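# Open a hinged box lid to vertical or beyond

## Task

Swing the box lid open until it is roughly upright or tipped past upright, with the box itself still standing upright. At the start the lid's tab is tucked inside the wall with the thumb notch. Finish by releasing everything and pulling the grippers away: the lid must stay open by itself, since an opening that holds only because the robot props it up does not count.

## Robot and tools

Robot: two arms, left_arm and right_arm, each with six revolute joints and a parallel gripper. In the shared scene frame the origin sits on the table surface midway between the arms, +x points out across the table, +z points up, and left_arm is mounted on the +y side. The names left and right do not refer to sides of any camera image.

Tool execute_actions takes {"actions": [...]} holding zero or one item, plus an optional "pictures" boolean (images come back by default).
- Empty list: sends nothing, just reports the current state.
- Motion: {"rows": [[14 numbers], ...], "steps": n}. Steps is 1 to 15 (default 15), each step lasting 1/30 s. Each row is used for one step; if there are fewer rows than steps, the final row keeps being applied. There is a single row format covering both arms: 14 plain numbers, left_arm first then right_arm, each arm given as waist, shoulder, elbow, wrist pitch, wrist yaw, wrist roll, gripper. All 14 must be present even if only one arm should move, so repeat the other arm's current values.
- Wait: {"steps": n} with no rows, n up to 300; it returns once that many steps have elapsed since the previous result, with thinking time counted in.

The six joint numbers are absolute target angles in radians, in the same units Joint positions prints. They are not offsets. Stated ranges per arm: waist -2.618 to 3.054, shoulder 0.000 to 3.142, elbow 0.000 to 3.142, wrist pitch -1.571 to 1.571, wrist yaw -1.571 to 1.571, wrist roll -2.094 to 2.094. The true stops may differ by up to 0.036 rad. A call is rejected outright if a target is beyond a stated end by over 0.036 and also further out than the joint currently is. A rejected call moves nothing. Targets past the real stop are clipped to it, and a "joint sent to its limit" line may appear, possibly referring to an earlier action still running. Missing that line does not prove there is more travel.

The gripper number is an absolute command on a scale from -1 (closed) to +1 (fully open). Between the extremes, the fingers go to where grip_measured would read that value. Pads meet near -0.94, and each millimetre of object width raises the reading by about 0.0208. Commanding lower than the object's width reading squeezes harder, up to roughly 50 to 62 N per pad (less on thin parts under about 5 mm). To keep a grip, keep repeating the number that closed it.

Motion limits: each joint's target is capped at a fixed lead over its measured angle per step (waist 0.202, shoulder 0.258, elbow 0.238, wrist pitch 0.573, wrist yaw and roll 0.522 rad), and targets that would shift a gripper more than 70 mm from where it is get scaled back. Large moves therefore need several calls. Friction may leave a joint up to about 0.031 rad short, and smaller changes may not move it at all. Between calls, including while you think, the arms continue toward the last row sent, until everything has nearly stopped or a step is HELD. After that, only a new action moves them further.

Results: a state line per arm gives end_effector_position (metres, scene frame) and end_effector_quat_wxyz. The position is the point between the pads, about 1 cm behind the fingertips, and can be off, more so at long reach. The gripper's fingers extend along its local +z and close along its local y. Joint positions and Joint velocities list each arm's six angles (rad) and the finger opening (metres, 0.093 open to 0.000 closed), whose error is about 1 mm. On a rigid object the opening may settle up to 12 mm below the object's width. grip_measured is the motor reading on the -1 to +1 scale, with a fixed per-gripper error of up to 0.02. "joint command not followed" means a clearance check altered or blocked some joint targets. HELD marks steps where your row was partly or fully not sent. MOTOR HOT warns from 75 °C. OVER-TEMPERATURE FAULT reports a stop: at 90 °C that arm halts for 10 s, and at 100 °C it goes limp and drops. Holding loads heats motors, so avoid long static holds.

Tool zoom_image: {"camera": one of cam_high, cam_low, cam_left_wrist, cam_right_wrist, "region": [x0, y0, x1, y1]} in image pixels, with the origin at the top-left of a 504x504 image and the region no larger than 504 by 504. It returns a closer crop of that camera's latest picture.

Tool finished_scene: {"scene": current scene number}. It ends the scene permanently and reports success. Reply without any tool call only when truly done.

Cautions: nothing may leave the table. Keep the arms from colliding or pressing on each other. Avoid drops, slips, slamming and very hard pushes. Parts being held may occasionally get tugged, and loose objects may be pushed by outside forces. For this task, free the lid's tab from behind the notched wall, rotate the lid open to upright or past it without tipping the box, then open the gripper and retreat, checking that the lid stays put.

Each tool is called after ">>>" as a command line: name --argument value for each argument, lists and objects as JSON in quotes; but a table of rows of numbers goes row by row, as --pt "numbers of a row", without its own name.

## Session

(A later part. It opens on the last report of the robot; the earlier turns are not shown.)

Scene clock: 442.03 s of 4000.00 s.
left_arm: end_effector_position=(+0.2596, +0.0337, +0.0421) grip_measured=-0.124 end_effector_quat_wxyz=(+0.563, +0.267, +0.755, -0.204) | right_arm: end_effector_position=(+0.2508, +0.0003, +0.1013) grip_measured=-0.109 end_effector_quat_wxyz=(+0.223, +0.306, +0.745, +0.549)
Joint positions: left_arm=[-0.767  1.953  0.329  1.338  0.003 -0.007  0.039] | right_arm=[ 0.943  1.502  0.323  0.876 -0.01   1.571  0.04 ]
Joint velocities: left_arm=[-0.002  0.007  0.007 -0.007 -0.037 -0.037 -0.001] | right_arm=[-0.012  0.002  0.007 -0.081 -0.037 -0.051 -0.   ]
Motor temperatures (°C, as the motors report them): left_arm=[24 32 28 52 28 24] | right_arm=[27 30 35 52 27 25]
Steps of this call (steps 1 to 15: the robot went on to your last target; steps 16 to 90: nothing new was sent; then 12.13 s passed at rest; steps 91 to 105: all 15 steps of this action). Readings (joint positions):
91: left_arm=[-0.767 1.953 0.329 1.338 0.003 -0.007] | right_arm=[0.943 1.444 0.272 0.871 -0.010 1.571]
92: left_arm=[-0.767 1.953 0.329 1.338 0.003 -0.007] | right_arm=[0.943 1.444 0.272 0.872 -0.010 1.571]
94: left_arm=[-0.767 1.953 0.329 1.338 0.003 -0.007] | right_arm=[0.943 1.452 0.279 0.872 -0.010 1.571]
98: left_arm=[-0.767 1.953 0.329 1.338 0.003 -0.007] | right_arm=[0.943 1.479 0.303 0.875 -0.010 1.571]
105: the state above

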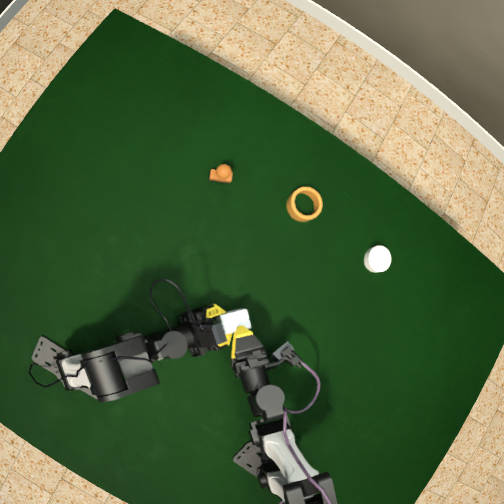

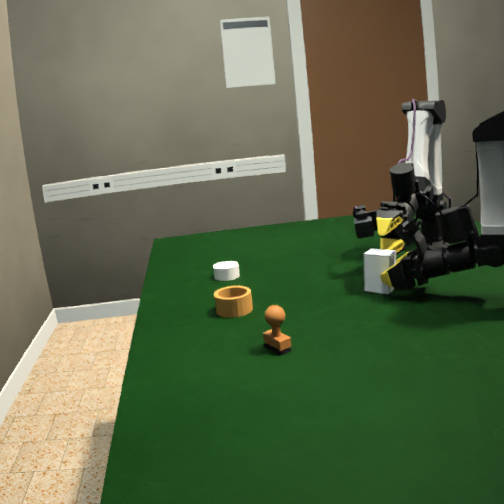

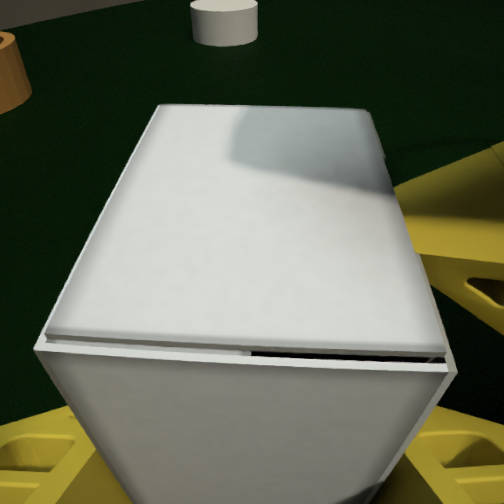

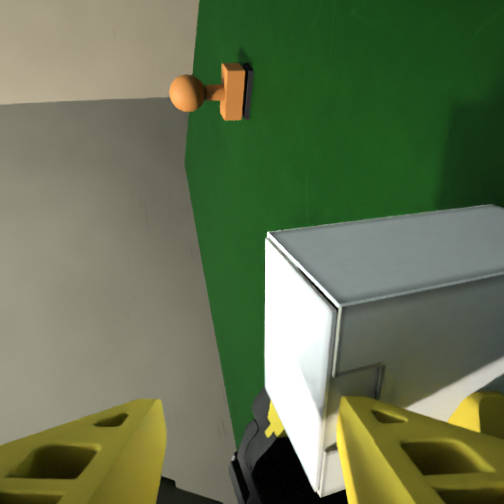

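>>> zoom_image --camera "cam_left_wrist" --region '[340, 100, 504, 320]'

>>> zoom_image --camera "cam_right_wrist" --region '[260, 300, 460, 500]'

Region (340, 100, 504, 320) of cam_left_wrist's 504x504 image, scaled by 2.291, with more detail than that image has; it fills the left 376 columns of this view, and the rest is white.

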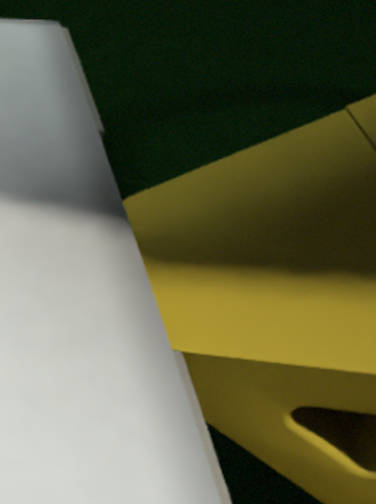

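Region (260, 300, 460, 500) of cam_right_wrist's 504x504 image, scaled by 2.520, with more detail than that image has.

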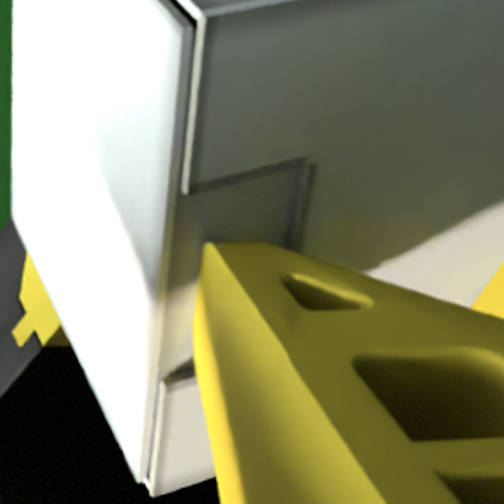

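>>> execute_actions --actions '[{"rows": [[-0.757, 1.96, 0.308, 1.36, 0.0, 0.0, -0.13, 0.935, 1.527, 0.349, 0.892, 0.0, 1.575, -0.108], [-0.757, 1.96, 0.308, 1.36, 0.0, 0.0, -0.13, 0.935, 1.532, 0.352, 0.892, 0.0, 1.575, -0.108], [-0.757, 1.96, 0.308, 1.36, 0.0, 0.0, -0.13, 0.935, 1.536, 0.355, 0.892, 0.0, 1.575, -0.108], [-0.757, 1.96, 0.308, 1.36, 0.0, 0.0, -0.13, 0.935, 1.54, 0.358, 0.892, 0.0, 1.575, -0.108], [-0.757, 1.96, 0.308, 1.36, 0.0, 0.0, -0.13, 0.935, 1.544, 0.361, 0.892, 0.0, 1.575, -0.108]], "steps": 15}]'

Scene clock: 448.70 s of 4000.00 s.
left_arm: end_effector_position=(+0.2613, +0.0358, +0.0421) grip_measured=-0.124 end_effector_quat_wxyz=(+0.564, +0.264, +0.756, -0.200) | right_arm: end_effector_position=(+0.2532, +0.0027, +0.0988) grip_measured=-0.109 end_effector_quat_wxyz=(+0.222, +0.307, +0.747, +0.546)
Joint positions: left_arm=[-0.763  1.953  0.329  1.338 -0.005 -0.007  0.039] | right_arm=[ 0.943  1.523  0.336  0.878 -0.01   1.571  0.04 ]
Joint velocities: left_arm=[-0.002 -0.002 -0.002 -0.007  0.022 -0.007  0.001] | right_arm=[ 0.002 -0.012  0.007 -0.037 -0.022  0.007 -0.   ]
Motor temperatures (°C, as the motors report them): left_arm=[24 32 28 52 28 24] | right_arm=[27 29 36 53 27 25]
Steps of this call (steps 1 to 15: the robot went on to your last target; steps 16 to 90: nothing new was sent; then 3.17 s passed at rest; steps 91 to 105: all 15 steps of this action). Readings (joint positions):
91: left_arm=[-0.767 1.953 0.329 1.338 0.003 -0.007] | right_arm=[0.943 1.502 0.323 0.876 -0.010 1.571]
92: left_arm=[-0.767 1.953 0.329 1.338 0.003 -0.007] | right_arm=[0.943 1.502 0.323 0.876 -0.010 1.571]
94: left_arm=[-0.767 1.953 0.329 1.338 0.002 -0.007] | right_arm=[0.943 1.508 0.325 0.878 -0.010 1.571]
98: left_arm=[-0.763 1.953 0.329 1.338 -0.004 -0.007] | right_arm=[0.943 1.522 0.335 0.878 -0.010 1.571]
105: the state above

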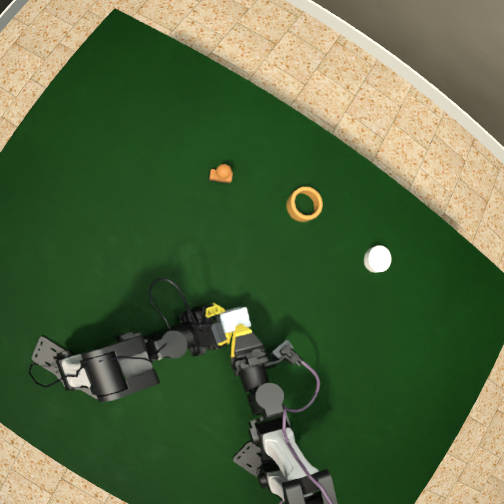

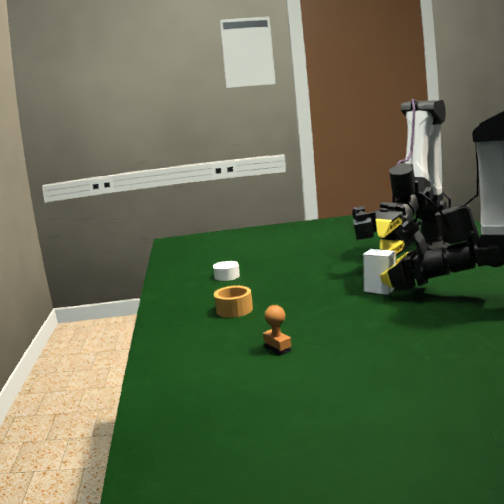

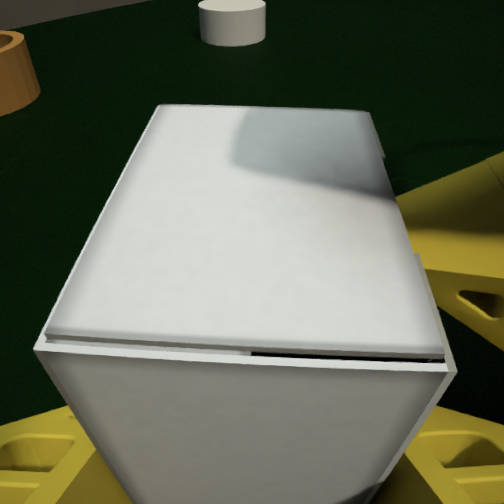

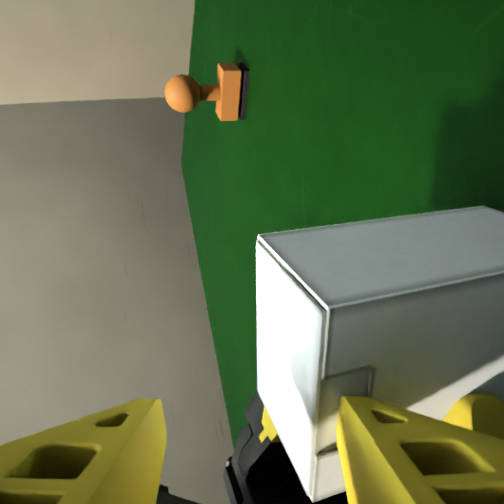

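>>> execute_actions --actions '[{"rows": [[-0.765, 1.96, 0.308, 1.36, 0.01, 0.0, -0.13, 0.935, 1.544, 0.361, 0.892, 0.0, 1.575, -0.108], [-0.77, 1.96, 0.308, 1.36, 0.02, 0.0, -0.13, 0.935, 1.544, 0.361, 0.892, 0.0, 1.575, -0.108], [-0.775, 1.96, 0.308, 1.36, 0.03, 0.0, -0.13, 0.935, 1.544, 0.361, 0.892, 0.0, 1.575, -0.108], [-0.775, 1.96, 0.308, 1.36, 0.04, 0.0, -0.13, 0.935, 1.544, 0.361, 0.892, 0.0, 1.575, -0.108]], "steps": 15}]'

Scene clock: 453.80 s of 4000.00 s.
left_arm: end_effector_position=(+0.2610, +0.0355, +0.0421) grip_measured=-0.124 end_effector_quat_wxyz=(+0.564, +0.264, +0.756, -0.201) | right_arm: end_effector_position=(+0.2532, +0.0027, +0.0988) grip_measured=-0.109 end_effector_quat_wxyz=(+0.222, +0.307, +0.747, +0.546)
Joint positions: left_arm=[-0.763  1.953  0.329  1.338 -0.002 -0.007  0.039] | right_arm=[ 0.943  1.523  0.336  0.878 -0.01   1.571  0.04 ]
Joint velocities: left_arm=[-0.012  0.007  0.002  0.022  0.007  0.081 -0.   ] | right_arm=[-0.002  0.012  0.002  0.081 -0.081 -0.022 -0.001]
Motor temperatures (°C, as the motors report them): left_arm=[24 32 28 53 28 24] | right_arm=[27 29 36 53 27 25]
Steps of this call (steps 1 to 15: the robot went on to your last target; steps 16 to 90: nothing new was sent; then 1.60 s passed at rest; steps 91 to 105: all 15 steps of this action). Readings (joint positions):
91: left_arm=[-0.763 1.953 0.329 1.338 -0.005 -0.007] | right_arm=[0.943 1.523 0.336 0.878 -0.010 1.571]
92: left_arm=[-0.763 1.953 0.329 1.338 -0.005 -0.007] | right_arm=[0.943 1.523 0.336 0.878 -0.010 1.571]
94: left_arm=[-0.763 1.953 0.329 1.338 -0.002 -0.007] | right_arm=[0.943 1.523 0.336 0.878 -0.010 1.571]
98: left_arm=[-0.763 1.953 0.329 1.338 -0.002 -0.007] | right_arm=[0.943 1.523 0.336 0.878 -0.010 1.571]
105: the state above

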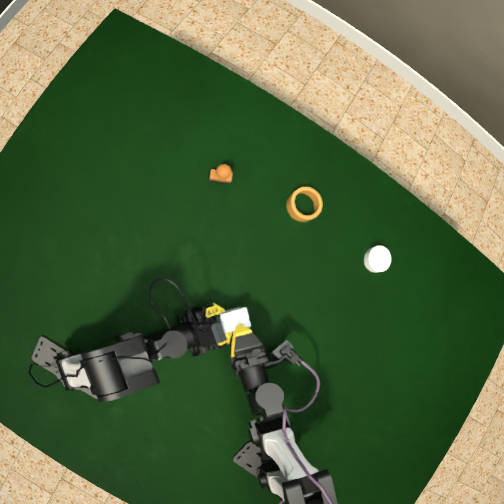

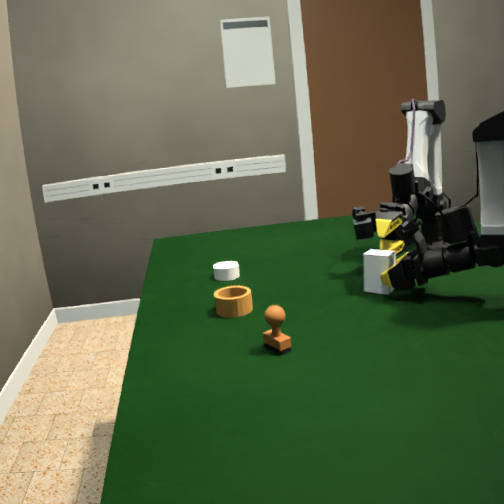

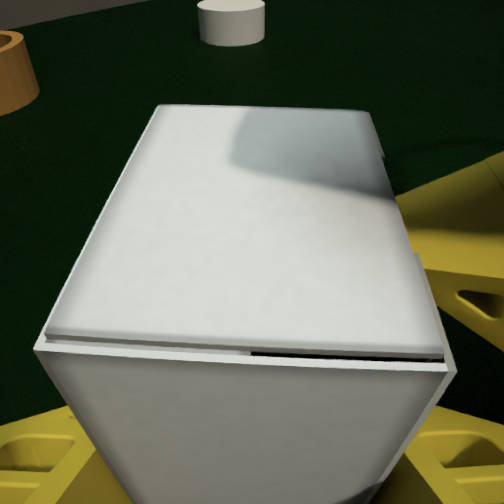

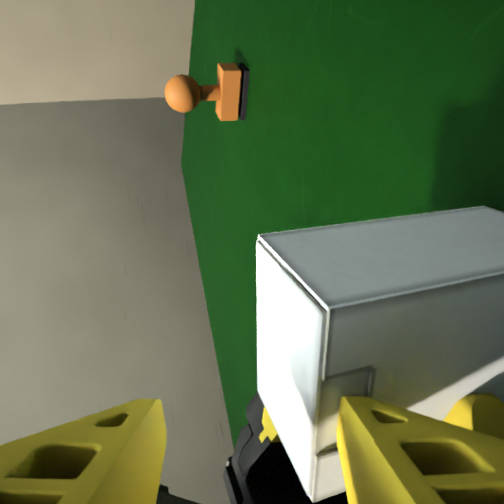

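>>> zoom_image --camera "cam_right_wrist" --region '[260, 300, 460, 500]'

>>> zoom_image --camera "cam_left_wrist" --region '[360, 140, 480, 300]'

Region (260, 300, 460, 500) of cam_right_wrist's 504x504 image, scaled by 2.520, with more detail than that image has.

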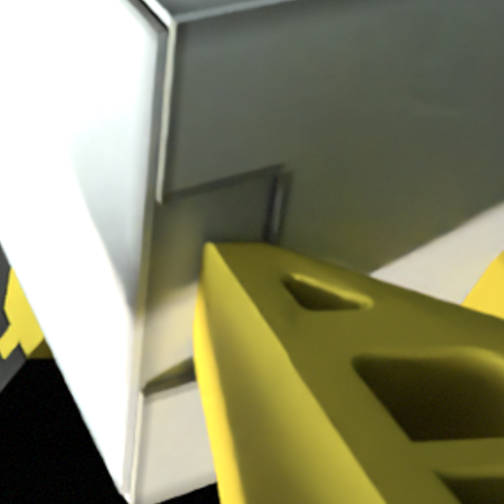

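Region (360, 140, 480, 300) of cam_left_wrist's 504x504 image, scaled by 3.150, with more detail than that image has; it fills the left 378 columns of this view, and the rest is white.

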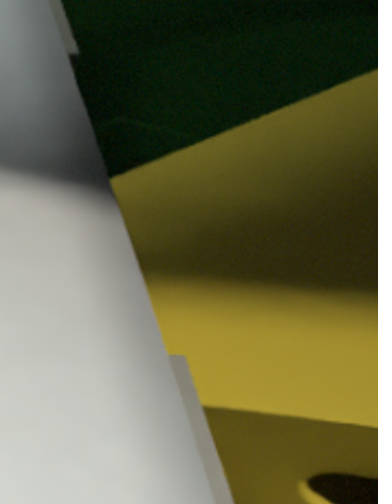

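>>> execute_actions --actions '[{"rows": [[-0.775, 1.96, 0.308, 1.36, 0.04, 0.0, -0.13, 0.935, 1.52, 0.361, 0.892, 0.0, 1.575, -0.108], [-0.775, 1.96, 0.308, 1.36, 0.04, 0.0, -0.13, 0.935, 1.508, 0.361, 0.892, 0.0, 1.575, -0.108], [-0.775, 1.96, 0.308, 1.36, 0.04, 0.0, -0.13, 0.935, 1.505, 0.361, 0.892, 0.0, 1.575, -0.108], [-0.775, 1.96, 0.308, 1.36, 0.04, 0.0, -0.13, 0.935, 1.502, 0.361, 0.892, 0.0, 1.575, -0.108], [-0.775, 1.96, 0.308, 1.36, 0.04, 0.0, -0.13, 0.935, 1.499, 0.361, 0.892, 0.0, 1.575, -0.108], [-0.775, 1.96, 0.308, 1.36, 0.04, 0.0, -0.13, 0.935, 1.496, 0.361, 0.892, 0.0, 1.575, -0.108]], "steps": 15}]'

Scene clock: 462.97 s of 4000.00 s.
left_arm: end_effector_position=(+0.2610, +0.0355, +0.0421) grip_measured=-0.124 end_effector_quat_wxyz=(+0.564, +0.264, +0.756, -0.201) | right_arm: end_effector_position=(+0.2532, +0.0027, +0.0988) grip_measured=-0.109 end_effector_quat_wxyz=(+0.222, +0.307, +0.747, +0.546)
Joint positions: left_arm=[-0.763  1.953  0.329  1.338 -0.002 -0.007  0.039] | right_arm=[ 0.943  1.523  0.336  0.878 -0.01   1.571  0.04 ]
Joint velocities: left_arm=[-0.002  0.022  0.017  0.037 -0.051 -0.037 -0.   ] | right_arm=[ 0.022 -0.007  0.002 -0.022 -0.037  0.007 -0.001]
Motor temperatures (°C, as the motors report them): left_arm=[24 32 28 53 28 24] | right_arm=[27 29 36 53 27 25]
Steps of this call (steps 1 to 15: the robot went on to your last target; steps 16 to 90: nothing new was sent; then 5.67 s passed at rest; steps 91 to 105: all 15 steps of this action). Readings (joint positions):
91: left_arm=[-0.763 1.953 0.329 1.338 -0.002 -0.007] | right_arm=[0.943 1.523 0.336 0.878 -0.010 1.571]
92: left_arm=[-0.763 1.953 0.329 1.338 -0.002 -0.007] | right_arm=[0.943 1.523 0.336 0.878 -0.010 1.571]
94: left_arm=[-0.763 1.953 0.329 1.338 -0.002 -0.007] | right_arm=[0.943 1.523 0.336 0.878 -0.010 1.571]
98: left_arm=[-0.763 1.953 0.329 1.338 -0.002 -0.007] | right_arm=[0.943 1.523 0.336 0.878 -0.010 1.571]
105: the state above

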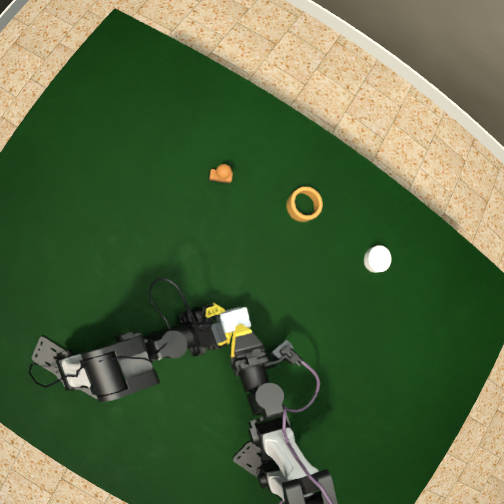

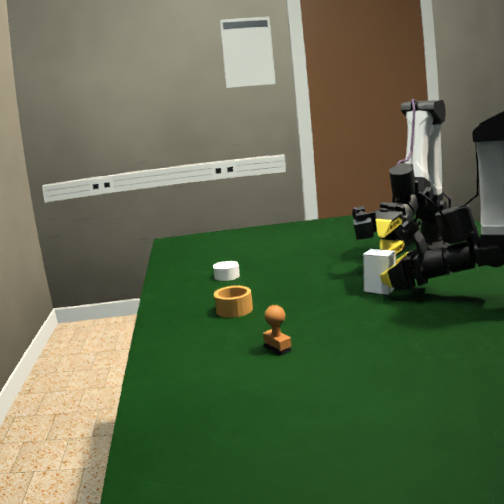

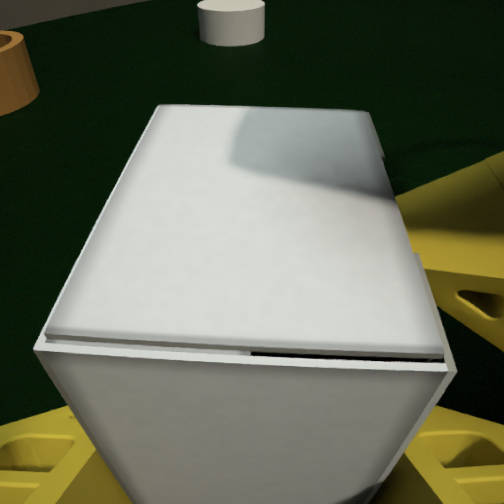

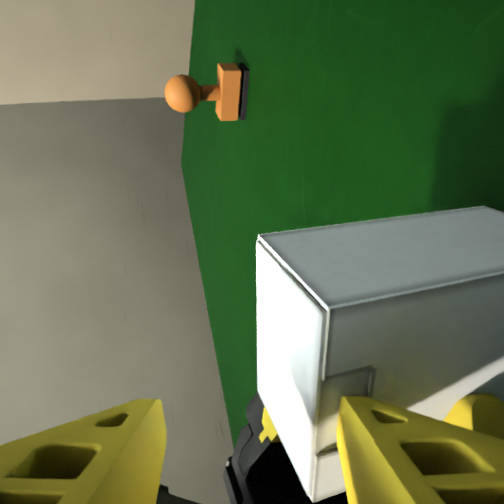

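>>> execute_actions --actions '[{"rows": [[-0.775, 1.96, 0.308, 1.36, 0.04, 0.0, -0.13, 0.935, 1.51, 0.361, 0.892, 0.0, 1.575, -0.13], [-0.775, 1.96, 0.308, 1.36, 0.04, 0.0, -0.13, 0.935, 1.51, 0.361, 0.892, 0.0, 1.575, -0.15], [-0.775, 1.96, 0.308, 1.36, 0.04, 0.0, -0.13, 0.935, 1.51, 0.361, 0.892, 0.0, 1.575, -0.17], [-0.775, 1.96, 0.308, 1.36, 0.04, 0.0, -0.13, 0.935, 1.51, 0.361, 0.892, 0.0, 1.575, -0.19], [-0.775, 1.96, 0.308, 1.36, 0.04, 0.0, -0.13, 0.935, 1.51, 0.361, 0.892, 0.0, 1.575, -0.21], [-0.775, 1.96, 0.308, 1.36, 0.04, 0.0, -0.13, 0.935, 1.51, 0.361, 0.892, 0.0, 1.575, -0.23], [-0.775, 1.96, 0.308, 1.36, 0.04, 0.0, -0.13, 0.935, 1.51, 0.361, 0.892, 0.0, 1.575, -0.25], [-0.775, 1.96, 0.308, 1.36, 0.04, 0.0, -0.13, 0.935, 1.51, 0.361, 0.892, 0.0, 1.575, -0.27], [-0.775, 1.96, 0.308, 1.36, 0.04, 0.0, -0.13, 0.935, 1.51, 0.361, 0.892, 0.0, 1.575, -0.29], [-0.775, 1.96, 0.308, 1.36, 0.04, 0.0, -0.13, 0.935, 1.51, 0.361, 0.892, 0.0, 1.575, -0.3]], "steps": 15}]'

Scene clock: 473.37 s of 4000.00 s.
left_arm: end_effector_position=(+0.2612, +0.0350, +0.0436) grip_measured=-0.124 end_effector_quat_wxyz=(+0.566, +0.264, +0.754, -0.203) | right_arm: end_effector_position=(+0.2533, +0.0025, +0.0985) grip_measured=-0.298 end_effector_quat_wxyz=(+0.223, +0.308, +0.747, +0.546)
Joint positions: left_arm=[-0.763  1.953  0.329  1.344 -0.001 -0.007  0.039] | right_arm=[ 0.943  1.523  0.336  0.877 -0.009  1.571  0.031]
Joint velocities: left_arm=[-0.012 -0.002 -0.017 -0.022 -0.007 -0.066  0.001] | right_arm=[-0.002 -0.002  0.007 -0.022  0.022  0.007  0.001]
Motor temperatures (°C, as the motors report them): left_arm=[24 32 28 53 28 24] | right_arm=[27 31 37 54 27 25]
Steps of this call (steps 1 to 15: the robot went on to your last target; steps 16 to 90: nothing new was sent; then 6.90 s passed at rest; steps 91 to 105: all 15 steps of this action). Readings (joint positions):
91: left_arm=[-0.763 1.953 0.329 1.338 -0.002 -0.007] | right_arm=[0.943 1.523 0.336 0.878 -0.010 1.571]
92: left_arm=[-0.763 1.953 0.329 1.338 -0.001 -0.007] | right_arm=[0.943 1.523 0.336 0.878 -0.010 1.571]
94: left_arm=[-0.763 1.953 0.329 1.340 -0.001 -0.007] | right_arm=[0.943 1.523 0.336 0.878 -0.010 1.571]
98: left_arm=[-0.763 1.953 0.329 1.343 -0.001 -0.007] | right_arm=[0.943 1.523 0.336 0.878 -0.009 1.571]
105: the state above

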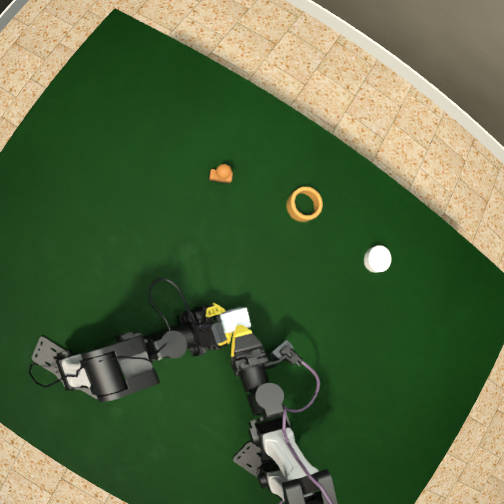

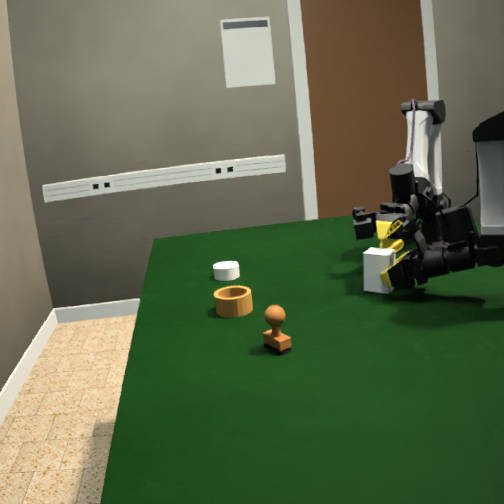

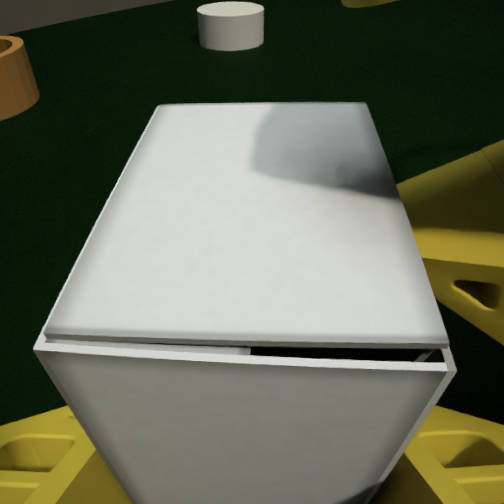

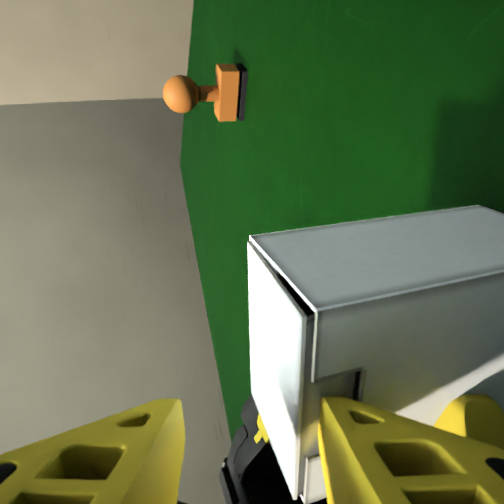

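>>> execute_actions --actions '[{"rows": [[-0.775, 1.96, 0.308, 1.34, 0.04, 0.0, -0.13, 0.935, 1.51, 0.361, 0.892, 0.0, 1.575, -0.32], [-0.775, 1.96, 0.308, 1.33, 0.04, 0.0, -0.13, 0.935, 1.51, 0.361, 0.892, 0.0, 1.575, -0.34], [-0.775, 1.96, 0.308, 1.325, 0.04, 0.0, -0.13, 0.935, 1.51, 0.361, 0.892, 0.0, 1.575, -0.36], [-0.775, 1.96, 0.308, 1.325, 0.04, 0.0, -0.13, 0.935, 1.51, 0.361, 0.892, 0.0, 1.575, -0.38], [-0.775, 1.96, 0.308, 1.325, 0.04, 0.0, -0.13, 0.935, 1.51, 0.361, 0.892, 0.0, 1.575, -0.40], [-0.775, 1.96, 0.308, 1.325, 0.04, 0.0, -0.13, 0.935, 1.51, 0.361, 0.892, 0.0, 1.575, -0.42], [-0.775, 1.96, 0.308, 1.325, 0.04, 0.0, -0.13, 0.935, 1.51, 0.361, 0.892, 0.0, 1.575, -0.44], [-0.775, 1.96, 0.308, 1.325, 0.04, 0.0, -0.13, 0.935, 1.51, 0.361, 0.892, 0.0, 1.575, -0.46], [-0.775, 1.96, 0.308, 1.325, 0.04, 0.0, -0.13, 0.935, 1.51, 0.361, 0.892, 0.0, 1.575, -0.48], [-0.775, 1.96, 0.308, 1.325, 0.04, 0.0, -0.13, 0.935, 1.51, 0.361, 0.892, 0.0, 1.575, -0.50], [-0.775, 1.96, 0.308, 1.325, 0.04, 0.0, -0.13, 0.935, 1.51, 0.361, 0.892, 0.0, 1.575, -0.52], [-0.775, 1.96, 0.308, 1.325, 0.04, 0.0, -0.13, 0.935, 1.51, 0.361, 0.892, 0.0, 1.575, -0.54], [-0.775, 1.96, 0.308, 1.325, 0.04, 0.0, -0.13, 0.935, 1.51, 0.361, 0.892, 0.0, 1.575, -0.55]], "steps": 15}]'

Scene clock: 483.47 s of 4000.00 s.
left_arm: end_effector_position=(+0.2608, +0.0353, +0.0420) grip_measured=-0.124 end_effector_quat_wxyz=(+0.564, +0.264, +0.756, -0.202) | right_arm: end_effector_position=(+0.2533, +0.0025, +0.0985) grip_measured=-0.548 end_effector_quat_wxyz=(+0.223, +0.308, +0.747, +0.546)
Joint positions: left_arm=[-0.763  1.953  0.329  1.337 -0.001 -0.009  0.039] | right_arm=[ 0.943  1.523  0.336  0.877 -0.009  1.571  0.019]
Joint velocities: left_arm=[ 0.017 -0.012  0.007 -0.037 -0.022 -0.081 -0.001] | right_arm=[-0.002 -0.007  0.017 -0.007  0.007  0.037 -0.001]
Motor temperatures (°C, as the motors report them): left_arm=[24 32 28 53 28 24] | right_arm=[27 31 37 54 27 25]
Steps of this call (steps 1 to 15: the robot went on to your last target; steps 16 to 90: nothing new was sent; then 6.60 s passed at rest; steps 91 to 105: all 15 steps of this action). Readings (joint positions):
91: left_arm=[-0.763 1.953 0.329 1.344 -0.001 -0.007] | right_arm=[0.943 1.523 0.336 0.877 -0.009 1.571]
92: left_arm=[-0.763 1.953 0.329 1.344 -0.001 -0.007] | right_arm=[0.943 1.523 0.336 0.877 -0.009 1.571]
94: left_arm=[-0.763 1.953 0.329 1.340 -0.001 -0.007] | right_arm=[0.943 1.523 0.336 0.877 -0.009 1.571]
98: left_arm=[-0.763 1.953 0.329 1.337 -0.001 -0.007] | right_arm=[0.943 1.523 0.336 0.877 -0.009 1.571]
105: the state above

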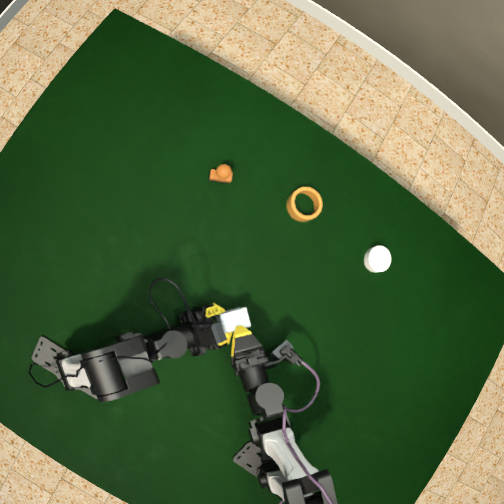

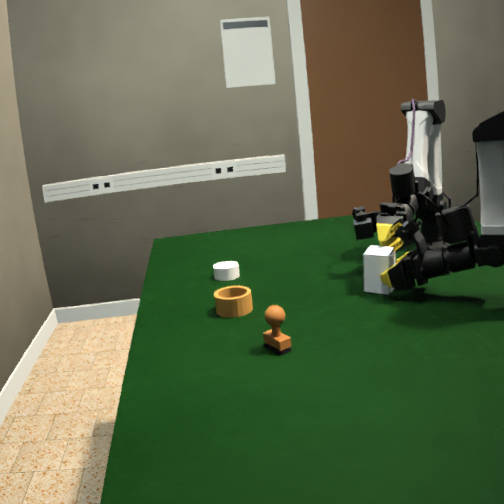

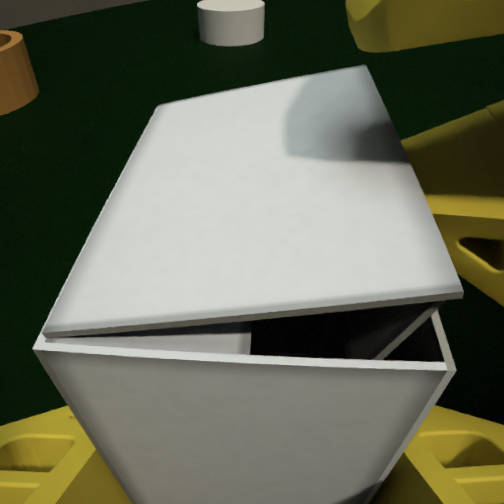

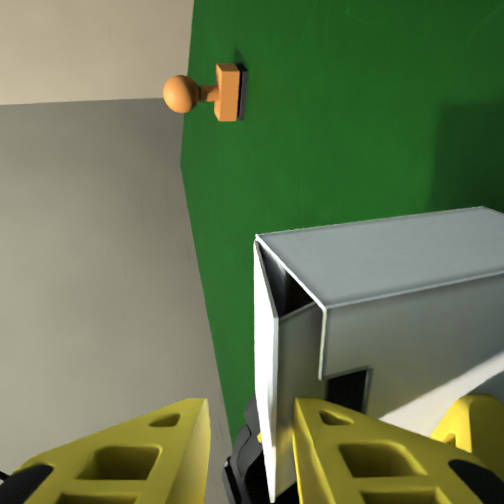

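>>> execute_actions --actions '[{"rows": [[-0.775, 1.96, 0.308, 1.325, 0.04, 0.0, -0.13, 0.935, 1.503, 0.362, 0.855, 0.0, 1.575, -0.55], [-0.775, 1.96, 0.308, 1.325, 0.04, 0.0, -0.13, 0.935, 1.498, 0.367, 0.845, 0.0, 1.575, -0.55], [-0.775, 1.96, 0.308, 1.325, 0.04, 0.0, -0.13, 0.935, 1.493, 0.372, 0.835, 0.0, 1.575, -0.55], [-0.775, 1.96, 0.308, 1.325, 0.04, 0.0, -0.13, 0.935, 1.488, 0.377, 0.825, 0.0, 1.575, -0.53], [-0.775, 1.96, 0.308, 1.325, 0.04, 0.0, -0.13, 0.935, 1.483, 0.382, 0.815, 0.0, 1.575, -0.50], [-0.775, 1.96, 0.308, 1.325, 0.04, 0.0, -0.13, 0.935, 1.478, 0.387, 0.805, 0.0, 1.575, -0.46], [-0.775, 1.96, 0.308, 1.325, 0.04, 0.0, -0.13, 0.935, 1.473, 0.392, 0.795, 0.0, 1.575, -0.42], [-0.775, 1.96, 0.308, 1.325, 0.04, 0.0, -0.13, 0.935, 1.468, 0.397, 0.785, 0.0, 1.575, -0.38], [-0.775, 1.96, 0.308, 1.325, 0.04, 0.0, -0.13, 0.935, 1.463, 0.402, 0.775, 0.0, 1.575, -0.34], [-0.775, 1.96, 0.308, 1.325, 0.04, 0.0, -0.13, 0.935, 1.458, 0.407, 0.765, 0.0, 1.575, -0.30], [-0.775, 1.96, 0.308, 1.325, 0.04, 0.0, -0.13, 0.935, 1.453, 0.412, 0.755, 0.0, 1.575, -0.26], [-0.775, 1.96, 0.308, 1.325, 0.04, 0.0, -0.13, 0.935, 1.448, 0.417, 0.745, 0.0, 1.575, -0.22], [-0.775, 1.96, 0.308, 1.325, 0.04, 0.0, -0.13, 0.935, 1.443, 0.422, 0.735, 0.0, 1.575, -0.18], [-0.775, 1.96, 0.308, 1.325, 0.04, 0.0, -0.13, 0.935, 1.438, 0.426, 0.725, 0.0, 1.575, -0.14], [-0.775, 1.96, 0.308, 1.325, 0.04, 0.0, -0.13, 0.935, 1.436, 0.426, 0.72, 0.0, 1.575, -0.108]], "steps": 15}]' --pictures false

>>> execute_actions --actions '[{"steps": 15}]'

Scene clock: 511.83 s of 4000.00 s.
left_arm: end_effector_position=(+0.2599, +0.0342, +0.0419) grip_measured=-0.124 end_effector_quat_wxyz=(+0.562, +0.267, +0.755, -0.205) | right_arm: end_effector_position=(+0.2582, +0.0074, +0.1162) grip_measured=-0.126 end_effector_quat_wxyz=(+0.222, +0.308, +0.747, +0.546)
Joint positions: left_arm=[-0.763  1.953  0.329  1.336  0.008 -0.009  0.039] | right_arm=[ 0.943  1.461  0.392  0.758 -0.009  1.572  0.039]
Joint velocities: left_arm=[ 0.007 -0.032 -0.007  0.037 -0.037 -0.051  0.001] | right_arm=[-0.007 -0.149  0.125 -0.183  0.066 -0.081  0.034]
Motor temperatures (°C, as the motors report them): left_arm=[24 32 28 51 28 24] | right_arm=[27 32 38 55 27 25]
Steps of this call (steps 1 to 15: the robot went on to your last target; steps 16 to 90: nothing new was sent; then 24.87 s passed at rest; steps 91 to 105: all 15 steps of this action). Readings (joint positions):
91: left_arm=[-0.763 1.953 0.329 1.337 -0.001 -0.009] | right_arm=[0.943 1.523 0.336 0.875 -0.009 1.571]
92: left_arm=[-0.763 1.953 0.329 1.337 -0.001 -0.009] | right_arm=[0.943 1.523 0.336 0.872 -0.009 1.571]
94: left_arm=[-0.763 1.953 0.329 1.337 0.006 -0.009] | right_arm=[0.943 1.518 0.337 0.859 -0.009 1.571]
98: left_arm=[-0.763 1.953 0.329 1.337 0.008 -0.009] | right_arm=[0.943 1.498 0.355 0.819 -0.009 1.572]
105: the state above

Scene clock: 512.33 s of 4000.00 s.
left_arm: end_effector_position=(+0.2588, +0.0329, +0.0419) grip_measured=-0.124 end_effector_quat_wxyz=(+0.561, +0.270, +0.754, -0.209) | right_arm: end_effector_position=(+0.2589, +0.0081, +0.1189) grip_measured=-0.109 end_effector_quat_wxyz=(+0.222, +0.308, +0.747, +0.545)
Joint positions: left_arm=[-0.763  1.953  0.329  1.336  0.018 -0.009  0.039] | right_arm=[ 0.943  1.451  0.403  0.737 -0.009  1.572  0.04 ]
Joint velocities: left_arm=[-0.002 -0.017  0.002 -0.007 -0.037 -0.037  0.   ] | right_arm=[-0.012 -0.002  0.017  0.007 -0.007 -0.037  0.   ]
Motor temperatures (°C, as the motors report them): left_arm=[24 32 28 51 28 24] | right_arm=[27 32 38 55 27 25]
Steps of this call (steps 1 to 15: the robot went on to your last target). Readings (joint positions):
1: left_arm=[-0.763 1.953 0.329 1.336 0.008 -0.009] | right_arm=[0.943 1.456 0.396 0.754 -0.009 1.572]
2: left_arm=[-0.763 1.953 0.329 1.336 0.008 -0.009] | right_arm=[0.943 1.453 0.399 0.752 -0.009 1.572]
4: left_arm=[-0.763 1.953 0.329 1.336 0.010 -0.009] | right_arm=[0.943 1.452 0.402 0.749 -0.009 1.572]
8: left_arm=[-0.763 1.953 0.329 1.336 0.014 -0.009] | right_arm=[0.943 1.451 0.403 0.742 -0.009 1.572]
15: the state above

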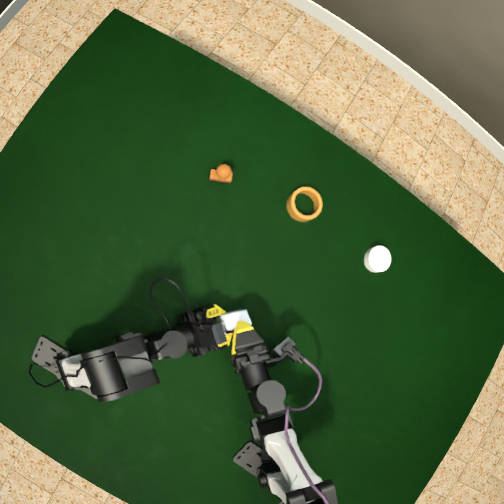

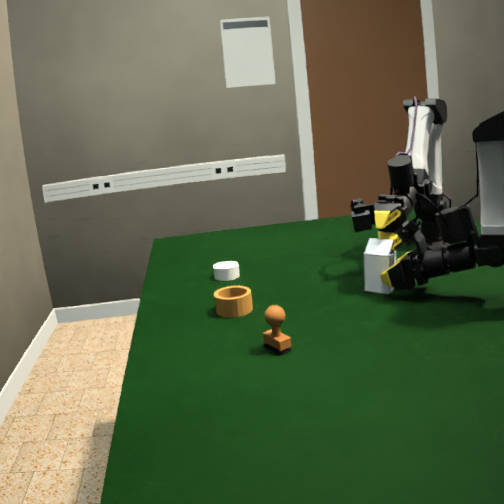

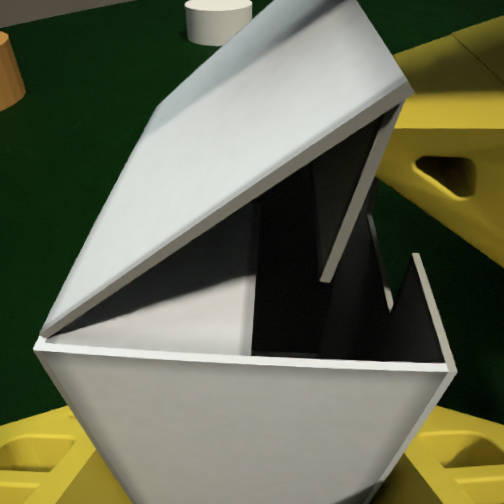

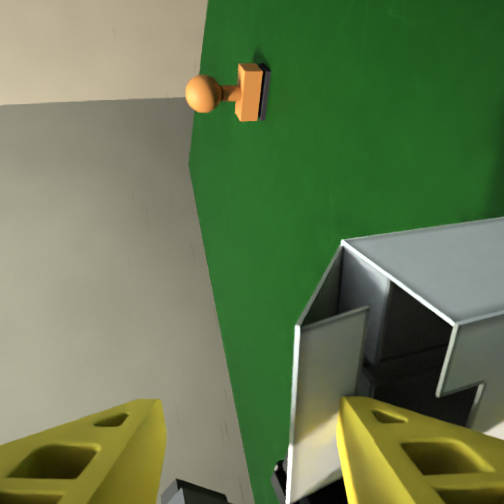

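>>> execute_actions --actions '[{"rows": [[-0.765, 1.96, 0.308, 1.325, 0.02, 0.0, -0.13, 0.935, 1.434, 0.432, 0.712, 0.0, 1.575, -0.108], [-0.765, 1.96, 0.308, 1.325, 0.02, 0.0, -0.13, 0.935, 1.432, 0.438, 0.704, 0.0, 1.575, -0.108], [-0.765, 1.96, 0.308, 1.325, 0.02, 0.0, -0.13, 0.935, 1.43, 0.444, 0.696, 0.0, 1.575, -0.09], [-0.765, 1.96, 0.308, 1.325, 0.02, 0.0, -0.13, 0.935, 1.428, 0.45, 0.688, 0.0, 1.575, -0.06], [-0.765, 1.96, 0.308, 1.325, 0.02, 0.0, -0.13, 0.935, 1.427, 0.456, 0.68, 0.0, 1.575, -0.03], [-0.765, 1.96, 0.308, 1.325, 0.02, 0.0, -0.13, 0.935, 1.426, 0.462, 0.672, 0.0, 1.575, 0.0], [-0.765, 1.96, 0.308, 1.325, 0.02, 0.0, -0.13, 0.935, 1.425, 0.468, 0.664, 0.0, 1.575, 0.035], [-0.765, 1.96, 0.308, 1.325, 0.02, 0.0, -0.13, 0.935, 1.424, 0.474, 0.656, 0.0, 1.575, 0.07], [-0.765, 1.96, 0.308, 1.325, 0.02, 0.0, -0.13, 0.935, 1.423, 0.48, 0.648, 0.0, 1.575, 0.105], [-0.765, 1.96, 0.308, 1.325, 0.02, 0.0, -0.13, 0.935, 1.422, 0.486, 0.64, 0.0, 1.575, 0.14], [-0.765, 1.96, 0.308, 1.325, 0.02, 0.0, -0.13, 0.935, 1.421, 0.492, 0.633, 0.0, 1.575, 0.175], [-0.765, 1.96, 0.308, 1.325, 0.02, 0.0, -0.13, 0.935, 1.42, 0.498, 0.626, 0.0, 1.575, 0.21], [-0.765, 1.96, 0.308, 1.325, 0.02, 0.0, -0.13, 0.935, 1.419, 0.504, 0.62, 0.0, 1.575, 0.245], [-0.765, 1.96, 0.308, 1.325, 0.02, 0.0, -0.13, 0.935, 1.418, 0.509, 0.615, 0.0, 1.575, 0.28], [-0.765, 1.96, 0.308, 1.325, 0.02, 0.0, -0.13, 0.935, 1.417, 0.512, 0.615, 0.0, 1.575, 0.308]], "steps": 15}]' --pictures false

>>> execute_actions --actions '[{"steps": 12}]'

Scene clock: 524.00 s of 4000.00 s.
left_arm: end_effector_position=(+0.2601, +0.0344, +0.0419) grip_measured=-0.124 end_effector_quat_wxyz=(+0.562, +0.266, +0.756, -0.205) | right_arm: end_effector_position=(+0.2683, +0.0175, +0.1383) grip_measured=+0.292 end_effector_quat_wxyz=(+0.224, +0.307, +0.744, +0.550)
Joint positions: left_arm=[-0.763  1.953  0.329  1.336  0.006 -0.009  0.039] | right_arm=[ 0.943  1.436  0.482  0.655 -0.009  1.572  0.059]
Joint velocities: left_arm=[ 0.002 -0.007 -0.002  0.007 -0.081 -0.051 -0.   ] | right_arm=[ 0.007 -0.017  0.134 -0.139 -0.007 -0.007  0.031]
Motor temperatures (°C, as the motors report them): left_arm=[24 32 28 51 28 24] | right_arm=[27 32 39 54 27 25]
Steps of this call (steps 1 to 15: the robot went on to your last target; steps 16 to 90: nothing new was sent; then 8.17 s passed at rest; steps 91 to 105: all 15 steps of this action). Readings (joint positions):
91: left_arm=[-0.763 1.953 0.329 1.336 0.018 -0.009] | right_arm=[0.943 1.451 0.403 0.735 -0.009 1.572]
92: left_arm=[-0.763 1.953 0.329 1.336 0.018 -0.009] | right_arm=[0.943 1.451 0.404 0.732 -0.009 1.572]
94: left_arm=[-0.763 1.953 0.329 1.336 0.017 -0.009] | right_arm=[0.943 1.451 0.412 0.721 -0.009 1.572]
98: left_arm=[-0.763 1.953 0.329 1.336 0.006 -0.009] | right_arm=[0.943 1.447 0.436 0.695 -0.009 1.572]
105: the state above

Scene clock: 524.40 s of 4000.00 s.
left_arm: end_effector_position=(+0.2599, +0.0343, +0.0419) grip_measured=-0.124 end_effector_quat_wxyz=(+0.562, +0.266, +0.756, -0.205) | right_arm: end_effector_position=(+0.2687, +0.0178, +0.1379) grip_measured=+0.307 end_effector_quat_wxyz=(+0.222, +0.308, +0.747, +0.546)
Joint positions: left_arm=[-0.763  1.953  0.329  1.336  0.007 -0.009  0.039] | right_arm=[ 0.943  1.435  0.49   0.636 -0.009  1.572  0.06 ]
Joint velocities: left_arm=[-0.002 -0.007 -0.012 -0.007  0.11   0.022 -0.001] | right_arm=[-0.012 -0.002 -0.012 -0.022 -0.022 -0.007  0.   ]
Motor temperatures (°C, as the motors report them): left_arm=[24 32 28 51 28 24] | right_arm=[27 32 39 54 27 25]
Steps of this call (steps 1 to 12: the robot went on to your last target). Readings (joint positions):
1: left_arm=[-0.763 1.953 0.329 1.336 0.006 -0.009] | right_arm=[0.943 1.436 0.486 0.651 -0.009 1.572]
2: left_arm=[-0.763 1.953 0.329 1.336 0.006 -0.009] | right_arm=[0.943 1.435 0.488 0.648 -0.009 1.572]
4: left_arm=[-0.763 1.953 0.329 1.336 0.006 -0.009] | right_arm=[0.943 1.435 0.490 0.644 -0.009 1.572]
8: left_arm=[-0.763 1.953 0.329 1.336 0.007 -0.009] | right_arm=[0.943 1.435 0.490 0.639 -0.009 1.572]
12: the state above

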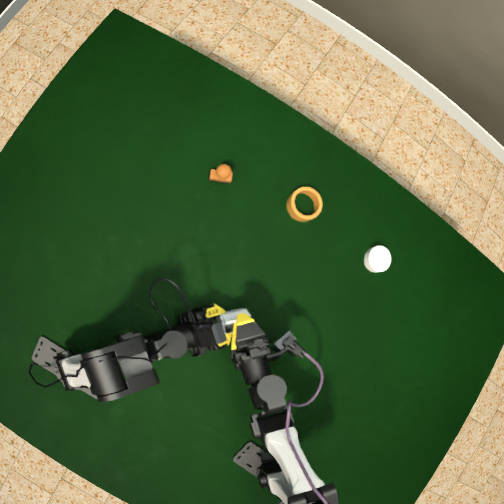

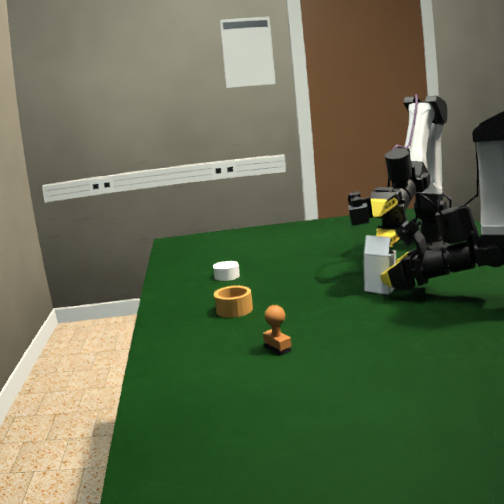

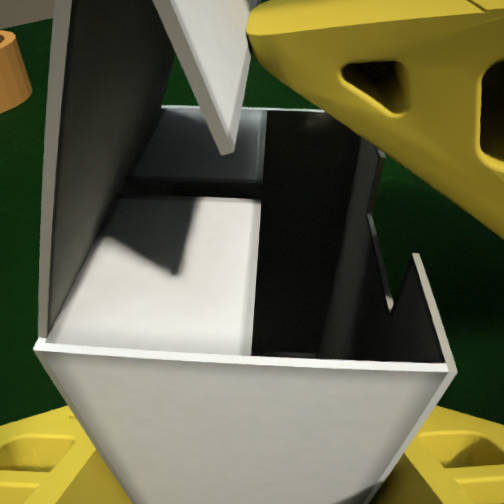

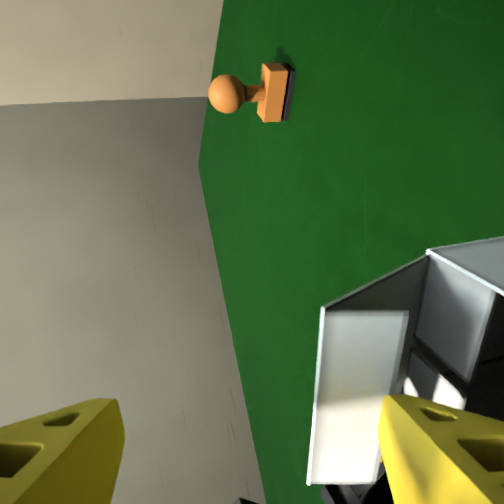

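>>> execute_actions --actions '[{"rows": [[-0.765, 1.96, 0.308, 1.325, 0.02, 0.0, -0.13, 0.935, 1.455, 0.518, 0.635, 0.0, 1.575, 0.308], [-0.765, 1.96, 0.308, 1.325, 0.02, 0.0, -0.13, 0.935, 1.463, 0.526, 0.635, 0.0, 1.575, 0.308], [-0.765, 1.96, 0.308, 1.325, 0.02, 0.0, -0.13, 0.935, 1.471, 0.534, 0.635, 0.0, 1.575, 0.308], [-0.765, 1.96, 0.308, 1.325, 0.02, 0.0, -0.13, 0.935, 1.479, 0.542, 0.635, 0.0, 1.575, 0.308], [-0.765, 1.96, 0.308, 1.325, 0.02, 0.0, -0.13, 0.935, 1.487, 0.55, 0.635, 0.0, 1.575, 0.308], [-0.765, 1.96, 0.308, 1.325, 0.02, 0.0, -0.13, 0.935, 1.495, 0.558, 0.635, 0.0, 1.575, 0.308], [-0.765, 1.96, 0.308, 1.325, 0.02, 0.0, -0.13, 0.935, 1.503, 0.566, 0.635, 0.0, 1.575, 0.308], [-0.765, 1.96, 0.308, 1.325, 0.02, 0.0, -0.13, 0.935, 1.511, 0.574, 0.635, 0.0, 1.575, 0.308], [-0.765, 1.96, 0.308, 1.325, 0.02, 0.0, -0.13, 0.935, 1.519, 0.582, 0.635, 0.0, 1.575, 0.308], [-0.765, 1.96, 0.308, 1.325, 0.02, 0.0, -0.13, 0.935, 1.527, 0.59, 0.635, 0.0, 1.575, 0.308], [-0.765, 1.96, 0.308, 1.325, 0.02, 0.0, -0.13, 0.935, 1.535, 0.597, 0.635, 0.0, 1.575, 0.308], [-0.765, 1.96, 0.308, 1.325, 0.02, 0.0, -0.13, 0.935, 1.543, 0.604, 0.635, 0.0, 1.575, 0.308], [-0.765, 1.96, 0.308, 1.325, 0.02, 0.0, -0.13, 0.935, 1.551, 0.611, 0.635, 0.0, 1.575, 0.308], [-0.765, 1.96, 0.308, 1.325, 0.02, 0.0, -0.13, 0.935, 1.559, 0.618, 0.635, 0.0, 1.575, 0.308]], "steps": 15}]' --pictures false

>>> execute_actions --actions '[{"steps": 10}]'

Scene clock: 532.83 s of 4000.00 s.
left_arm: end_effector_position=(+0.2597, +0.0339, +0.0419) grip_measured=-0.124 end_effector_quat_wxyz=(+0.562, +0.267, +0.755, -0.206) | right_arm: end_effector_position=(+0.2870, +0.0361, +0.1404) grip_measured=+0.307 end_effector_quat_wxyz=(+0.222, +0.308, +0.747, +0.546)
Joint positions: left_arm=[-0.763  1.953  0.329  1.336  0.01  -0.009  0.039] | right_arm=[ 0.943  1.532  0.589  0.634 -0.009  1.572  0.06 ]
Joint velocities: left_arm=[-0.027 -0.022 -0.007  0.066 -0.007  0.007 -0.002] | right_arm=[ 0.007  0.178  0.129 -0.007 -0.037 -0.066  0.   ]
Motor temperatures (°C, as the motors report them): left_arm=[24 32 28 51 28 24] | right_arm=[27 32 39 54 27 25]
Steps of this call (steps 1 to 30: the robot went on to your last target; steps 31 to 90: nothing new was sent; then 4.93 s passed at rest; steps 91 to 105: all 15 steps of this action). Readings (joint positions):
91: left_arm=[-0.763 1.953 0.329 1.336 0.008 -0.009] | right_arm=[0.943 1.435 0.490 0.634 -0.009 1.572]
92: left_arm=[-0.763 1.953 0.329 1.336 0.008 -0.009] | right_arm=[0.943 1.435 0.491 0.634 -0.009 1.572]
94: left_arm=[-0.763 1.953 0.329 1.336 0.008 -0.009] | right_arm=[0.943 1.443 0.502 0.634 -0.009 1.572]
98: left_arm=[-0.763 1.953 0.329 1.336 0.008 -0.009] | right_arm=[0.943 1.473 0.540 0.634 -0.009 1.572]
105: the state above

Scene clock: 533.17 s of 4000.00 s.
left_arm: end_effector_position=(+0.2595, +0.0337, +0.0419) grip_measured=-0.124 end_effector_quat_wxyz=(+0.562, +0.268, +0.755, -0.207) | right_arm: end_effector_position=(+0.2881, +0.0372, +0.1394) grip_measured=+0.307 end_effector_quat_wxyz=(+0.222, +0.308, +0.747, +0.545)
Joint positions: left_arm=[-0.763  1.953  0.329  1.336  0.011 -0.009  0.039] | right_arm=[ 0.943  1.54   0.594  0.634 -0.009  1.572  0.06 ]
Joint velocities: left_arm=[-0.002  0.007 -0.012  0.007  0.007 -0.022  0.   ] | right_arm=[ 0.007  0.007  0.007  0.051  0.037 -0.066  0.   ]
Motor temperatures (°C, as the motors report them): left_arm=[24 32 28 51 28 24] | right_arm=[27 32 39 54 27 25]
Steps of this call (steps 1 to 10: the robot went on to your last target). Readings (joint positions):
1: left_arm=[-0.763 1.953 0.329 1.336 0.010 -0.009] | right_arm=[0.943 1.537 0.592 0.634 -0.009 1.572]
2: left_arm=[-0.763 1.953 0.329 1.336 0.011 -0.009] | right_arm=[0.943 1.540 0.594 0.634 -0.009 1.572]
4: left_arm=[-0.763 1.953 0.329 1.336 0.011 -0.009] | right_arm=[0.943 1.540 0.594 0.634 -0.009 1.572]
8: left_arm=[-0.763 1.953 0.329 1.336 0.011 -0.009] | right_arm=[0.943 1.540 0.594 0.634 -0.009 1.572]
10: the state above

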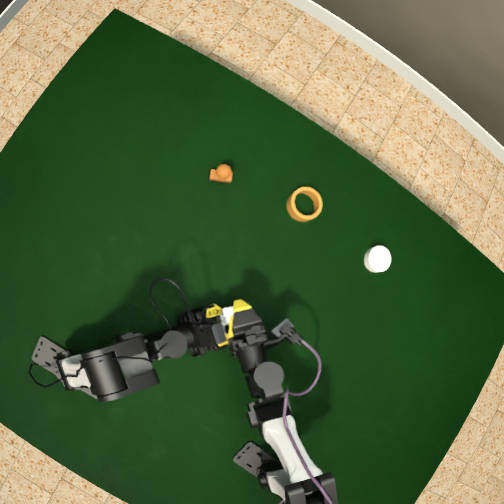

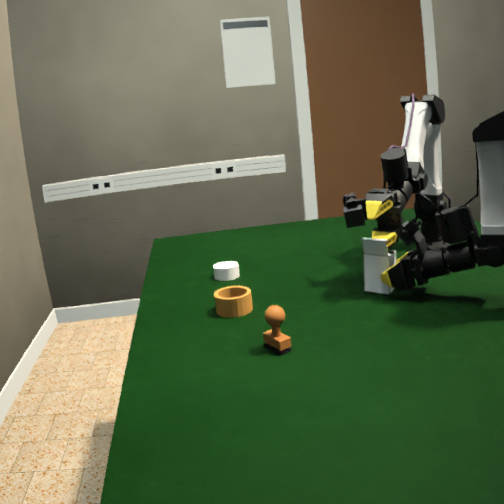

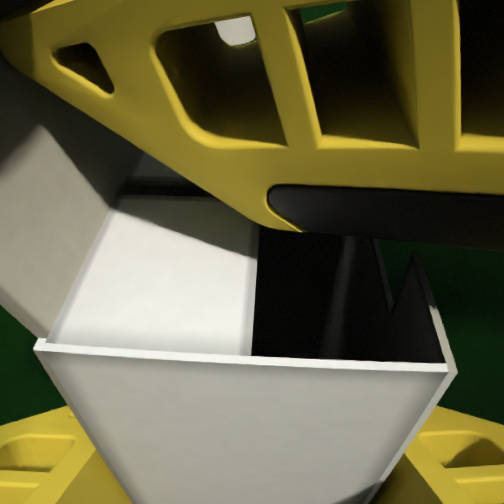

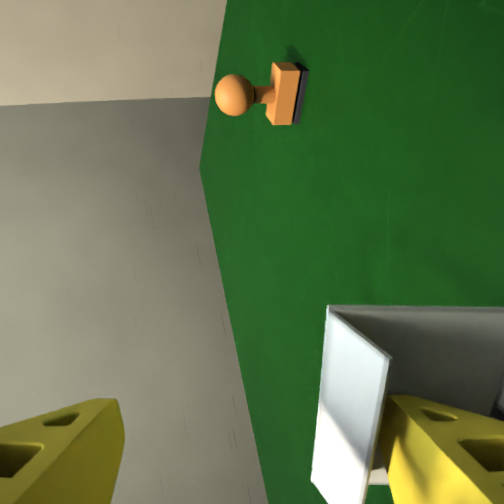

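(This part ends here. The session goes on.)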